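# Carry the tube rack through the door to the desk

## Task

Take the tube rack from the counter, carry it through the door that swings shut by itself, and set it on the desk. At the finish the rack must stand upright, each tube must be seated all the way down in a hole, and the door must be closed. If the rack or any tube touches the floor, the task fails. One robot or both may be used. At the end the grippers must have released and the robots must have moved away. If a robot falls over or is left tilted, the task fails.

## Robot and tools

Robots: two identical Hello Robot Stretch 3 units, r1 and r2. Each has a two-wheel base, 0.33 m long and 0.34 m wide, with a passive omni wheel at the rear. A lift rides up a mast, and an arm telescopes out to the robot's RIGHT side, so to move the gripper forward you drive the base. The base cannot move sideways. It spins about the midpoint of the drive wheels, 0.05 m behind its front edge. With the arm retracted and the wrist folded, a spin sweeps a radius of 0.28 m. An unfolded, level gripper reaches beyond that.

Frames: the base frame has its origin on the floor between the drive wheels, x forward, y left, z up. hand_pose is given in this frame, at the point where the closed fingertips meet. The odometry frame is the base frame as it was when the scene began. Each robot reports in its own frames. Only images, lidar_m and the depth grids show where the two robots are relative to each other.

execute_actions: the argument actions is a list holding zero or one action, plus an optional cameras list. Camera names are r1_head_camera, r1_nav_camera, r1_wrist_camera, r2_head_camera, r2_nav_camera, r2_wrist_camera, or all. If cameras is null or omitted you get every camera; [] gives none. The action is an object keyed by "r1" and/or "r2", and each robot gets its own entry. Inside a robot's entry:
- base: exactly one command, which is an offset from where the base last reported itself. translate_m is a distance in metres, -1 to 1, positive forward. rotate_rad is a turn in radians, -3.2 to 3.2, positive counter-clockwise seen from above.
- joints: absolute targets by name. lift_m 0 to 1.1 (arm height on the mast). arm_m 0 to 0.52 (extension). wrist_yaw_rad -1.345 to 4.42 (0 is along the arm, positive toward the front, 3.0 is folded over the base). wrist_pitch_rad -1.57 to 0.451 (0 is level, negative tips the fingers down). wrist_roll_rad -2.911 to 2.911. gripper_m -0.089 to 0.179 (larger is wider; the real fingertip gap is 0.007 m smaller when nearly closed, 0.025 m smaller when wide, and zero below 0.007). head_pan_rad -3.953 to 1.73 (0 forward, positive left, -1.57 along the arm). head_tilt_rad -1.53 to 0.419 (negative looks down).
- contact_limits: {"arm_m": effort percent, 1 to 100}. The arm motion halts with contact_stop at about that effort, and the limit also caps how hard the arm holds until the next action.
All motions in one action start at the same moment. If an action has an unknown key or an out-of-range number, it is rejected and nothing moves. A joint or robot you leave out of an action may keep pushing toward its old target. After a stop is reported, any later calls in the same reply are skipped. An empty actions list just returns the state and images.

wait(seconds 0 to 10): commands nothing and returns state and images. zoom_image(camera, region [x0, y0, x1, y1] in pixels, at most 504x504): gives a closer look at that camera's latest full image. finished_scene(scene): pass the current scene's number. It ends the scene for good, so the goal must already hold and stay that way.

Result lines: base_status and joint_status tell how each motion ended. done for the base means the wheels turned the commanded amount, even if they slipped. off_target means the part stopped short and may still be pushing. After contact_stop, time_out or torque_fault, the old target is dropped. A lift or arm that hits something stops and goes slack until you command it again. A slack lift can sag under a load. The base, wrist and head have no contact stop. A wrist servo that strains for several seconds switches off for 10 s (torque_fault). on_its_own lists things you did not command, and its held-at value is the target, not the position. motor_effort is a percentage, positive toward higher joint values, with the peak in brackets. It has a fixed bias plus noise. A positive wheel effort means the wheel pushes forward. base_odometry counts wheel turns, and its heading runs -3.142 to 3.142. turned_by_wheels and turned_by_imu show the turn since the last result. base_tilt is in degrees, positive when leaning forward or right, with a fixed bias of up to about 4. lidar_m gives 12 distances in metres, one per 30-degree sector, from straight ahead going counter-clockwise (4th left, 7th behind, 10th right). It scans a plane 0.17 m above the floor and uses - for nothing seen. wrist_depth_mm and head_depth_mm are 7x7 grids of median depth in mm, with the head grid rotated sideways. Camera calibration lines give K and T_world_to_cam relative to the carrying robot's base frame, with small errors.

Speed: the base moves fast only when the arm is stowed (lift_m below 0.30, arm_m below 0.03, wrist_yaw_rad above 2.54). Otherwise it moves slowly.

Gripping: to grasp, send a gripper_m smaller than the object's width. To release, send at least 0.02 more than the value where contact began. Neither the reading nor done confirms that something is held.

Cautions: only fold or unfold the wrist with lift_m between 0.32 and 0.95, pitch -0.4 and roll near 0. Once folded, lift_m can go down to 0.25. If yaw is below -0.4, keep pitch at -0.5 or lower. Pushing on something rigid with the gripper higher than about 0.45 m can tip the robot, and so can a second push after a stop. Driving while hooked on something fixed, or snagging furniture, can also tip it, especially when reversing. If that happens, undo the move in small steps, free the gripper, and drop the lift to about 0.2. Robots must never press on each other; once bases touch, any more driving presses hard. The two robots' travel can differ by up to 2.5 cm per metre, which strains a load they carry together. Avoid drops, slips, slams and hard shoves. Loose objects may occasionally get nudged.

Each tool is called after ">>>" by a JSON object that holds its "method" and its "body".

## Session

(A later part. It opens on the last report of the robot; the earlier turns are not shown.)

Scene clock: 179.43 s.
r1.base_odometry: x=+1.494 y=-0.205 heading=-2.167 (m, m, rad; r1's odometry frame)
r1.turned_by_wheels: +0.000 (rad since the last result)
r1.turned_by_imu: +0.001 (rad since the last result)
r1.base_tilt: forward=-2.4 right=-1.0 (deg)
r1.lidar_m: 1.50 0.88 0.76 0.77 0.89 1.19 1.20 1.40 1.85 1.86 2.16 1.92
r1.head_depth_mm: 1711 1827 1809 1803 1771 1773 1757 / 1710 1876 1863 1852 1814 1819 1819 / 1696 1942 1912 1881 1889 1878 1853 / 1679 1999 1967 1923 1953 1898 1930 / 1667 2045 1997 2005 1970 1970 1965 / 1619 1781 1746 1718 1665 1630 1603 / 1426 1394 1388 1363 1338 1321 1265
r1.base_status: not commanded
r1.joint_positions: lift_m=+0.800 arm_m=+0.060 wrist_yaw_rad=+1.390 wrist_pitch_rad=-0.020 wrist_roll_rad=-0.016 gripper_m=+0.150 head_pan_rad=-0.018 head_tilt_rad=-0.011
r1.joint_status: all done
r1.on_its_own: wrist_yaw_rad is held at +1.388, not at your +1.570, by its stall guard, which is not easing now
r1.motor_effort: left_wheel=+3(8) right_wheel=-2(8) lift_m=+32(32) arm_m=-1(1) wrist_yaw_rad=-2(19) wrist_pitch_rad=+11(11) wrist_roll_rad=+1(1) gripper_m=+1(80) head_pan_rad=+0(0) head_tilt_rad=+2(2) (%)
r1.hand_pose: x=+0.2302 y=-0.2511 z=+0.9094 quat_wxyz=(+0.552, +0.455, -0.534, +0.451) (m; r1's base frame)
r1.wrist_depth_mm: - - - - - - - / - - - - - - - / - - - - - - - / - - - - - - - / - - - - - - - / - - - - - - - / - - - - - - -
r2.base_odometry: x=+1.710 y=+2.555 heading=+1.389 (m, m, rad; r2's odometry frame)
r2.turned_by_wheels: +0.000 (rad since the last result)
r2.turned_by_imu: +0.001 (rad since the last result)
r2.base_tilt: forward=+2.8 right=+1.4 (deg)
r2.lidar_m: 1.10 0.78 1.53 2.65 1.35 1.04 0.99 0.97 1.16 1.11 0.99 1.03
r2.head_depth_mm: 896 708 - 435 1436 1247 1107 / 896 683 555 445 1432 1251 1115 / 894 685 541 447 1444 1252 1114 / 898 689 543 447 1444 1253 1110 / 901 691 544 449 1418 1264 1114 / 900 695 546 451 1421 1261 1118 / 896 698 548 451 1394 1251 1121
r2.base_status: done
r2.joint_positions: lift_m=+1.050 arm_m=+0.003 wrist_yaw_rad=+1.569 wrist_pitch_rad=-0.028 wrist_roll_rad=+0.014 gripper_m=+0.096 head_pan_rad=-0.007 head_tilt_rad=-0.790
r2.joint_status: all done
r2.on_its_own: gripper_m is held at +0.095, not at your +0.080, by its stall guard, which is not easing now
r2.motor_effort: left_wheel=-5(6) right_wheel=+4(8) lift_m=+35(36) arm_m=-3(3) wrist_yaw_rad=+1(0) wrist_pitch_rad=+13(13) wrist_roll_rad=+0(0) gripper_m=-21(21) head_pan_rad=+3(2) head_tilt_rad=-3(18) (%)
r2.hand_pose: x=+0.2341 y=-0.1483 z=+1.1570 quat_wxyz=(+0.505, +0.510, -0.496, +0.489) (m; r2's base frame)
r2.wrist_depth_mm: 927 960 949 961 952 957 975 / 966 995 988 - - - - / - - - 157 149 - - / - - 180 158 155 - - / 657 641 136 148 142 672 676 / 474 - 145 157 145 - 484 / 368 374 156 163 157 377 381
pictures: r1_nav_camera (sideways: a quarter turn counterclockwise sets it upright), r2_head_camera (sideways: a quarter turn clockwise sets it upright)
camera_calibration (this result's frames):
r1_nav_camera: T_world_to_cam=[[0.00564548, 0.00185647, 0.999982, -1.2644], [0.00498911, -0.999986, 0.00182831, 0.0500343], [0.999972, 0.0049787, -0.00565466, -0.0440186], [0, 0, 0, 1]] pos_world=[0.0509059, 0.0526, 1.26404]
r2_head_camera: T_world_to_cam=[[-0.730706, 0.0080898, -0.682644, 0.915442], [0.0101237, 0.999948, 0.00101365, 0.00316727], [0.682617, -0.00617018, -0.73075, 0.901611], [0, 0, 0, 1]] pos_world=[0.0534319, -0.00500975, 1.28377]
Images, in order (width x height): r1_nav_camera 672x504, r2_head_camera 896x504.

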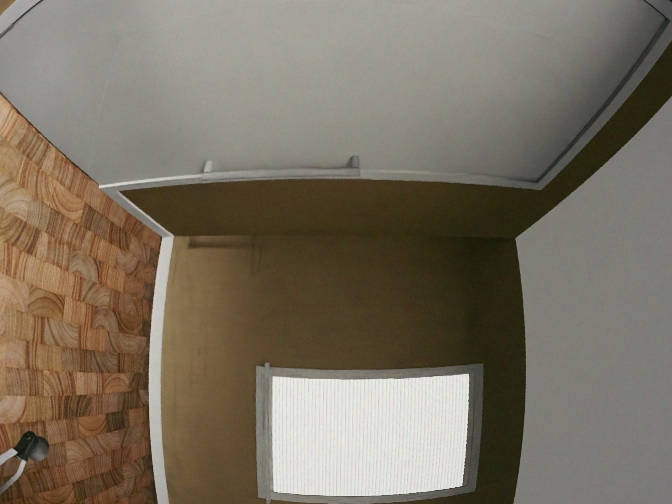

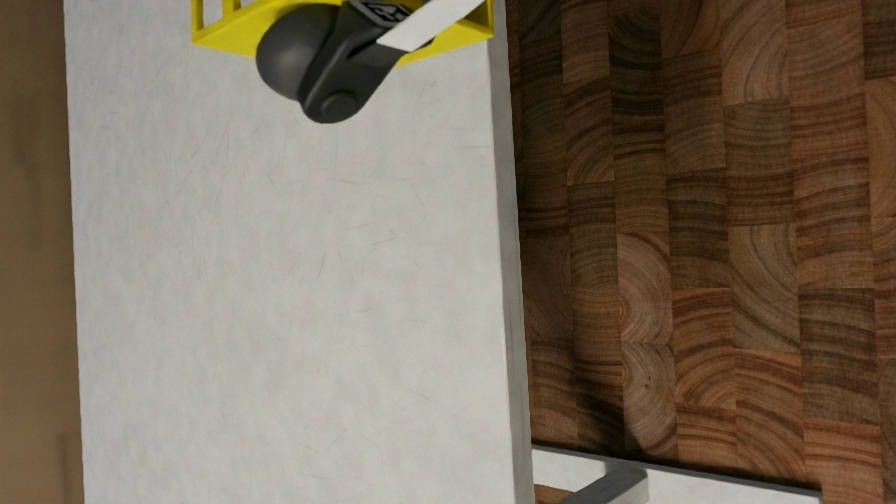

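Desk .96, edge .31 → lift ≈.90.

>>> {"method": "execute_actions", "body": {"actions": [{"r2":{"base":{"translate_m":0.23},"joints":{"lift_m":0.93}}}], "cameras": []}}

>>> {"method": "execute_actions", "body": {"actions": [{"r2":{"joints":{"lift_m":0.902}}}], "cameras": []}}

>>> {"method": "execute_actions", "body": {"actions": [{"r2":{"joints":{"gripper_m":0.179}}}], "cameras": []}}

>>> {"method": "execute_actions", "body": {"actions": [{"r2":{"base":{"translate_m":-0.35}}}], "cameras": []}}

>>> {"method": "finished_scene", "body": {"scene": 2}}

Scene clock: 191.27 s.
r1.base_odometry: x=+1.494 y=-0.205 heading=-2.167 (m, m, rad; r1's odometry frame)
r1.turned_by_wheels: +0.000 (rad since the last result)
r1.turned_by_imu: +0.003 (rad since the last result)
r1.base_tilt: forward=-2.4 right=-0.9 (deg)
r1.lidar_m: 1.50 0.88 0.76 0.77 0.89 1.19 1.20 1.40 1.86 1.85 2.16 1.93
r1.head_depth_mm: 1714 1819 1814 1808 1784 1760 1766 / 1696 1878 1863 1848 1832 1830 1807 / 1696 1927 1933 1884 1868 1864 1861 / 1682 1983 1954 1944 1939 1932 1895 / 1687 2015 2004 1998 1966 1966 1923 / 1630 1755 1745 1703 1656 1644 1611 / 1429 1403 1375 1359 1332 1322 1267
r1.base_status: not commanded
r1.joint_positions: lift_m=+0.800 arm_m=+0.060 wrist_yaw_rad=+1.390 wrist_pitch_rad=-0.020 wrist_roll_rad=-0.016 gripper_m=+0.150 head_pan_rad=-0.018 head_tilt_rad=-0.011
r1.joint_status: not commanded
r1.on_its_own: wrist_yaw_rad is held at +1.388, not at your +1.570, by its stall guard, which is not easing now
r1.motor_effort: left_wheel=+4(4) right_wheel=-2(2) lift_m=+32(32) arm_m=+0(0) wrist_yaw_rad=-2(2) wrist_pitch_rad=+11(11) wrist_roll_rad=+1(1) gripper_m=+0(1) head_pan_rad=+0(0) head_tilt_rad=+3(3) (%)
r1.hand_pose: x=+0.2302 y=-0.2511 z=+0.9094 quat_wxyz=(+0.552, +0.455, -0.534, +0.451) (m; r1's base frame)
r1.wrist_depth_mm: - - - - - - - / - - - - - - - / - - - - - - - / - - - - - - - / - - - - - - - / - - - - - - - / - - - - - - -
r2.base_odometry: x=+1.751 y=+2.781 heading=+1.388 (m, m, rad; r2's odometry frame)
r2.turned_by_wheels: +0.000 (rad since the last result)
r2.turned_by_imu: +0.001 (rad since the last result)
r2.base_tilt: forward=+2.7 right=+1.3 (deg)
r2.lidar_m: 0.87 0.90 0.61 2.66 1.68 1.28 1.22 1.19 1.16 1.11 0.85 0.91
r2.head_depth_mm: 745 681 537 455 324 330 292 / 742 683 539 445 360 330 295 / 740 686 540 446 380 331 295 / 735 689 542 447 381 332 294 / 734 691 545 449 382 332 294 / 730 694 546 451 382 333 294 / 727 698 548 451 384 333 295
r2.base_status: done
r2.joint_positions: lift_m=+0.930 arm_m=+0.003 wrist_yaw_rad=+1.569 wrist_pitch_rad=-0.029 wrist_roll_rad=+0.014 gripper_m=+0.096 head_pan_rad=-0.007 head_tilt_rad=-0.790
r2.joint_status: all done
r2.on_its_own: gripper_m is held at +0.095, not at your +0.080, by its stall guard, which is not easing now
r2.motor_effort: left_wheel=-4(5) right_wheel=+3(8) lift_m=+23(32) arm_m=-3(4) wrist_yaw_rad=+1(0) wrist_pitch_rad=+13(13) wrist_roll_rad=+0(0) gripper_m=-21(21) head_pan_rad=+3(2) head_tilt_rad=-4(3) (%)
r2.hand_pose: x=+0.2341 y=-0.1483 z=+1.0376 quat_wxyz=(+0.505, +0.510, -0.496, +0.489) (m; r2's base frame)
r2.wrist_depth_mm: 740 727 738 741 741 755 744 / 757 767 768 770 756 781 775 / 800 794 805 788 148 806 824 / 582 577 180 159 154 610 631 / 365 361 134 148 142 374 378 / 279 - 145 157 144 - 272 / 207 207 156 162 157 210 213
pictures: none
No camera images: the call's "cameras" was empty. Leave "cameras" out to get every camera's image.

Scene clock: 192.30 s.
r1.base_odometry: x=+1.494 y=-0.205 heading=-2.167 (m, m, rad; r1's odometry frame)
r1.turned_by_wheels: +0.000 (rad since the last result)
r1.turned_by_imu: +0.000 (rad since the last result)
r1.base_tilt: forward=-2.3 right=-1.0 (deg)
r1.lidar_m: 1.50 0.88 0.76 0.77 0.90 1.19 1.19 1.40 1.86 1.86 2.17 1.93
r1.head_depth_mm: 1700 1822 1802 1805 1805 1771 1769 / 1697 1890 1865 1854 1836 1827 1807 / 1700 1922 1896 1899 1894 1869 1858 / 1677 1975 1960 1933 1942 1924 1916 / 1666 2045 2034 2011 2017 1965 1938 / 1612 1783 1738 1705 1680 1634 1605 / 1423 1397 1374 1360 1339 1317 1274
r1.base_status: not commanded
r1.joint_positions: lift_m=+0.800 arm_m=+0.060 wrist_yaw_rad=+1.390 wrist_pitch_rad=-0.020 wrist_roll_rad=-0.016 gripper_m=+0.150 head_pan_rad=-0.018 head_tilt_rad=-0.011
r1.joint_status: not commanded
r1.on_its_own: wrist_yaw_rad is held at +1.388, not at your +1.570, by its stall guard, which is not easing now
r1.motor_effort: left_wheel=+4(4) right_wheel=-2(2) lift_m=+32(32) arm_m=-1(1) wrist_yaw_rad=-3(2) wrist_pitch_rad=+11(11) wrist_roll_rad=+1(1) gripper_m=-1(1) head_pan_rad=+0(1) head_tilt_rad=+2(3) (%)
r1.hand_pose: x=+0.2302 y=-0.2511 z=+0.9094 quat_wxyz=(+0.552, +0.455, -0.534, +0.451) (m; r1's base frame)
r1.wrist_depth_mm: - - - - - - - / - - - - - - - / - - - - - - - / - - - - - - - / - - - - - - - / - - - - - - - / - - - - - - -
r2.base_odometry: x=+1.751 y=+2.781 heading=+1.388 (m, m, rad; r2's odometry frame)
r2.turned_by_wheels: +0.000 (rad since the last result)
r2.turned_by_imu: +0.000 (rad since the last result)
r2.base_tilt: forward=+2.8 right=+1.2 (deg)
r2.lidar_m: 0.87 0.90 0.61 2.66 1.68 1.28 1.22 1.20 1.16 1.11 0.85 0.91
r2.head_depth_mm: 743 678 536 455 319 329 292 / 741 684 539 445 327 330 295 / 738 686 541 446 379 331 295 / 737 687 543 447 381 331 293 / 734 692 544 449 381 332 294 / 731 694 546 450 383 333 294 / 729 698 548 451 383 333 295
r2.base_status: not commanded
r2.joint_positions: lift_m=+0.902 arm_m=+0.003 wrist_yaw_rad=+1.569 wrist_pitch_rad=-0.023 wrist_roll_rad=+0.014 gripper_m=+0.096 head_pan_rad=-0.007 head_tilt_rad=-0.790
r2.joint_status: all done
r2.on_its_own: gripper_m is held at +0.095, not at your +0.080, by its stall guard, which is not easing now
r2.motor_effort: left_wheel=-4(5) right_wheel=+3(3) lift_m=+22(23) arm_m=-3(3) wrist_yaw_rad=+1(0) wrist_pitch_rad=+10(13) wrist_roll_rad=+0(0) gripper_m=-20(20) head_pan_rad=+3(2) head_tilt_rad=-3(4) (%)
r2.hand_pose: x=+0.2343 y=-0.1483 z=+1.0110 quat_wxyz=(+0.503, +0.509, -0.498, +0.490) (m; r2's base frame)
r2.wrist_depth_mm: 724 734 746 740 742 751 753 / 767 776 778 765 778 786 795 / 784 773 772 151 144 808 823 / 484 490 175 157 152 514 530 / 301 299 134 147 145 313 316 / 225 - 144 160 144 - 226 / 171 172 155 162 157 175 177
pictures: none
No camera images: the call's "cameras" was empty. Leave "cameras" out to get every camera's image.

Scene clock: 193.63 s.
r1.base_odometry: x=+1.494 y=-0.205 heading=-2.167 (m, m, rad; r1's odometry frame)
r1.turned_by_wheels: +0.000 (rad since the last result)
r1.turned_by_imu: +0.000 (rad since the last result)
r1.base_tilt: forward=-2.6 right=-1.0 (deg)
r1.lidar_m: 1.50 0.88 0.76 0.77 0.89 1.19 1.20 1.40 1.85 1.86 2.16 1.93
r1.head_depth_mm: 1705 1812 1836 1803 1776 1761 1764 / 1702 1892 1865 1859 1840 1825 1798 / 1697 1928 1916 1901 1879 1873 1859 / 1688 1979 1981 1956 1951 1926 1892 / 1669 2032 2028 1996 1982 1977 1926 / 1627 1783 1731 1707 1659 1668 1605 / 1415 1406 1379 1355 1333 1320 1273
r1.base_status: not commanded
r1.joint_positions: lift_m=+0.800 arm_m=+0.060 wrist_yaw_rad=+1.390 wrist_pitch_rad=-0.020 wrist_roll_rad=-0.016 gripper_m=+0.150 head_pan_rad=-0.018 head_tilt_rad=-0.011
r1.joint_status: not commanded
r1.on_its_own: wrist_yaw_rad is held at +1.388, not at your +1.570, by its stall guard, which is not easing now
r1.motor_effort: left_wheel=+3(4) right_wheel=-2(2) lift_m=+32(32) arm_m=-1(1) wrist_yaw_rad=-2(3) wrist_pitch_rad=+11(11) wrist_roll_rad=+1(1) gripper_m=+0(0) head_pan_rad=+0(0) head_tilt_rad=+3(2) (%)
r1.hand_pose: x=+0.2302 y=-0.2511 z=+0.9094 quat_wxyz=(+0.552, +0.455, -0.534, +0.451) (m; r1's base frame)
r1.wrist_depth_mm: - - - - - - - / - - - - - - - / - - - - - - - / - - - - - - - / - - - - - - - / - - - - - - - / - - - - - - -
r2.base_odometry: x=+1.751 y=+2.781 heading=+1.388 (m, m, rad; r2's odometry frame)
r2.turned_by_wheels: +0.000 (rad since the last result)
r2.turned_by_imu: +0.000 (rad since the last result)
r2.base_tilt: forward=+2.9 right=+1.2 (deg)
r2.lidar_m: 0.87 0.90 0.62 2.66 1.68 1.28 1.22 1.19 1.16 1.11 0.85 0.91
r2.head_depth_mm: 745 680 537 454 320 329 292 / 741 684 539 444 329 330 295 / 740 686 540 446 376 330 295 / 735 689 542 447 381 331 293 / 733 691 544 448 381 332 294 / 730 695 546 450 383 333 294 / 730 697 548 451 384 333 295
r2.base_status: not commanded
r2.joint_positions: lift_m=+0.902 arm_m=+0.003 wrist_yaw_rad=+1.569 wrist_pitch_rad=-0.021 wrist_roll_rad=+0.014 gripper_m=+0.179 head_pan_rad=-0.007 head_tilt_rad=-0.790
r2.joint_status: all done
r2.motor_effort: left_wheel=-4(5) right_wheel=+3(4) lift_m=+22(22) arm_m=-3(3) wrist_yaw_rad=+0(1) wrist_pitch_rad=+10(10) wrist_roll_rad=+0(0) gripper_m=+0(83) head_pan_rad=+3(2) head_tilt_rad=-4(3) (%)
r2.hand_pose: x=+0.2343 y=-0.1483 z=+1.0116 quat_wxyz=(+0.503, +0.508, -0.498, +0.491) (m; r2's base frame)
r2.wrist_depth_mm: 730 730 748 732 736 746 754 / 771 772 779 772 781 774 794 / 790 810 812 151 147 809 809 / 491 494 177 158 153 522 533 / 314 305 134 146 142 317 320 / - 205 143 156 153 214 229 / 165 169 151 162 157 169 170
pictures: none
No camera images: the call's "cameras" was empty. Leave "cameras" out to get every camera's image.

Scene clock: 198.60 s.
r1.base_odometry: x=+1.494 y=-0.205 heading=-2.167 (m, m, rad; r1's odometry frame)
r1.turned_by_wheels: +0.000 (rad since the last result)
r1.turned_by_imu: +0.001 (rad since the last result)
r1.base_tilt: forward=-2.4 right=-0.9 (deg)
r1.lidar_m: 1.50 0.88 0.76 0.77 0.89 1.19 1.20 1.40 1.86 1.86 2.17 1.93
r1.head_depth_mm: 1711 1835 1811 1799 1795 1775 1767 / 1713 1878 1856 1852 1833 1798 1798 / 1697 1938 1915 1895 1903 1873 1864 / 1682 1971 1946 1955 1929 1924 1912 / 1689 2024 2021 2020 2003 1973 1947 / 1626 1781 1761 1727 1671 1626 1610 / 1421 1396 1371 1358 1348 1324 1270
r1.base_status: not commanded
r1.joint_positions: lift_m=+0.800 arm_m=+0.060 wrist_yaw_rad=+1.390 wrist_pitch_rad=-0.020 wrist_roll_rad=-0.016 gripper_m=+0.150 head_pan_rad=-0.018 head_tilt_rad=-0.011
r1.joint_status: not commanded
r1.on_its_own: wrist_yaw_rad is held at +1.388, not at your +1.570, by its stall guard, which is not easing now
r1.motor_effort: left_wheel=+4(4) right_wheel=-2(2) lift_m=+32(32) arm_m=+0(0) wrist_yaw_rad=-3(2) wrist_pitch_rad=+11(11) wrist_roll_rad=+1(1) gripper_m=-1(0) head_pan_rad=+0(0) head_tilt_rad=+2(3) (%)
r1.hand_pose: x=+0.2302 y=-0.2511 z=+0.9094 quat_wxyz=(+0.552, +0.455, -0.534, +0.451) (m; r1's base frame)
r1.wrist_depth_mm: - - - - - - - / - - - - - - - / - - - - - - - / - - - - - - - / - - - - - - - / - - - - - - - / - - - - - - -
r2.base_odometry: x=+1.688 y=+2.437 heading=+1.388 (m, m, rad; r2's odometry frame)
r2.turned_by_wheels: +0.000 (rad since the last result)
r2.turned_by_imu: +0.000 (rad since the last result)
r2.base_tilt: forward=+2.8 right=+1.3 (deg)
r2.lidar_m: 1.22 0.88 1.70 2.65 1.17 0.91 0.87 0.87 1.11 1.12 1.15 1.08
r2.head_depth_mm: 927 541 537 1644 1433 1249 1107 / 930 561 538 1643 1469 1251 1108 / 938 662 540 1646 1428 1252 1113 / 943 689 542 1647 1447 1258 1113 / 948 691 545 1628 1450 1257 1120 / 956 694 546 1624 1455 1259 1117 / 964 698 548 1617 1370 1250 1121
r2.base_status: done
r2.joint_positions: lift_m=+0.902 arm_m=+0.003 wrist_yaw_rad=+1.569 wrist_pitch_rad=-0.021 wrist_roll_rad=+0.014 gripper_m=+0.179 head_pan_rad=-0.007 head_tilt_rad=-0.790
r2.joint_status: not commanded
r2.motor_effort: left_wheel=-4(9) right_wheel=+3(3) lift_m=+22(21) arm_m=-3(3) wrist_yaw_rad=+1(0) wrist_pitch_rad=+9(9) wrist_roll_rad=+0(0) gripper_m=+0(0) head_pan_rad=+3(3) head_tilt_rad=-4(3) (%)
r2.hand_pose: x=+0.2343 y=-0.1483 z=+1.0116 quat_wxyz=(+0.503, +0.508, -0.498, +0.491) (m; r2's base frame)
r2.wrist_depth_mm: - - - - - - - / - - - - - - - / - - - 519 - - - / 492 492 505 479 517 525 532 / 736 - - - - 392 800 / - - - - - - - / 835 - - - - - -
pictures: none
No camera images: the call's "cameras" was empty. Leave "cameras" out to get every camera's image.

The scene is finished: the task was done.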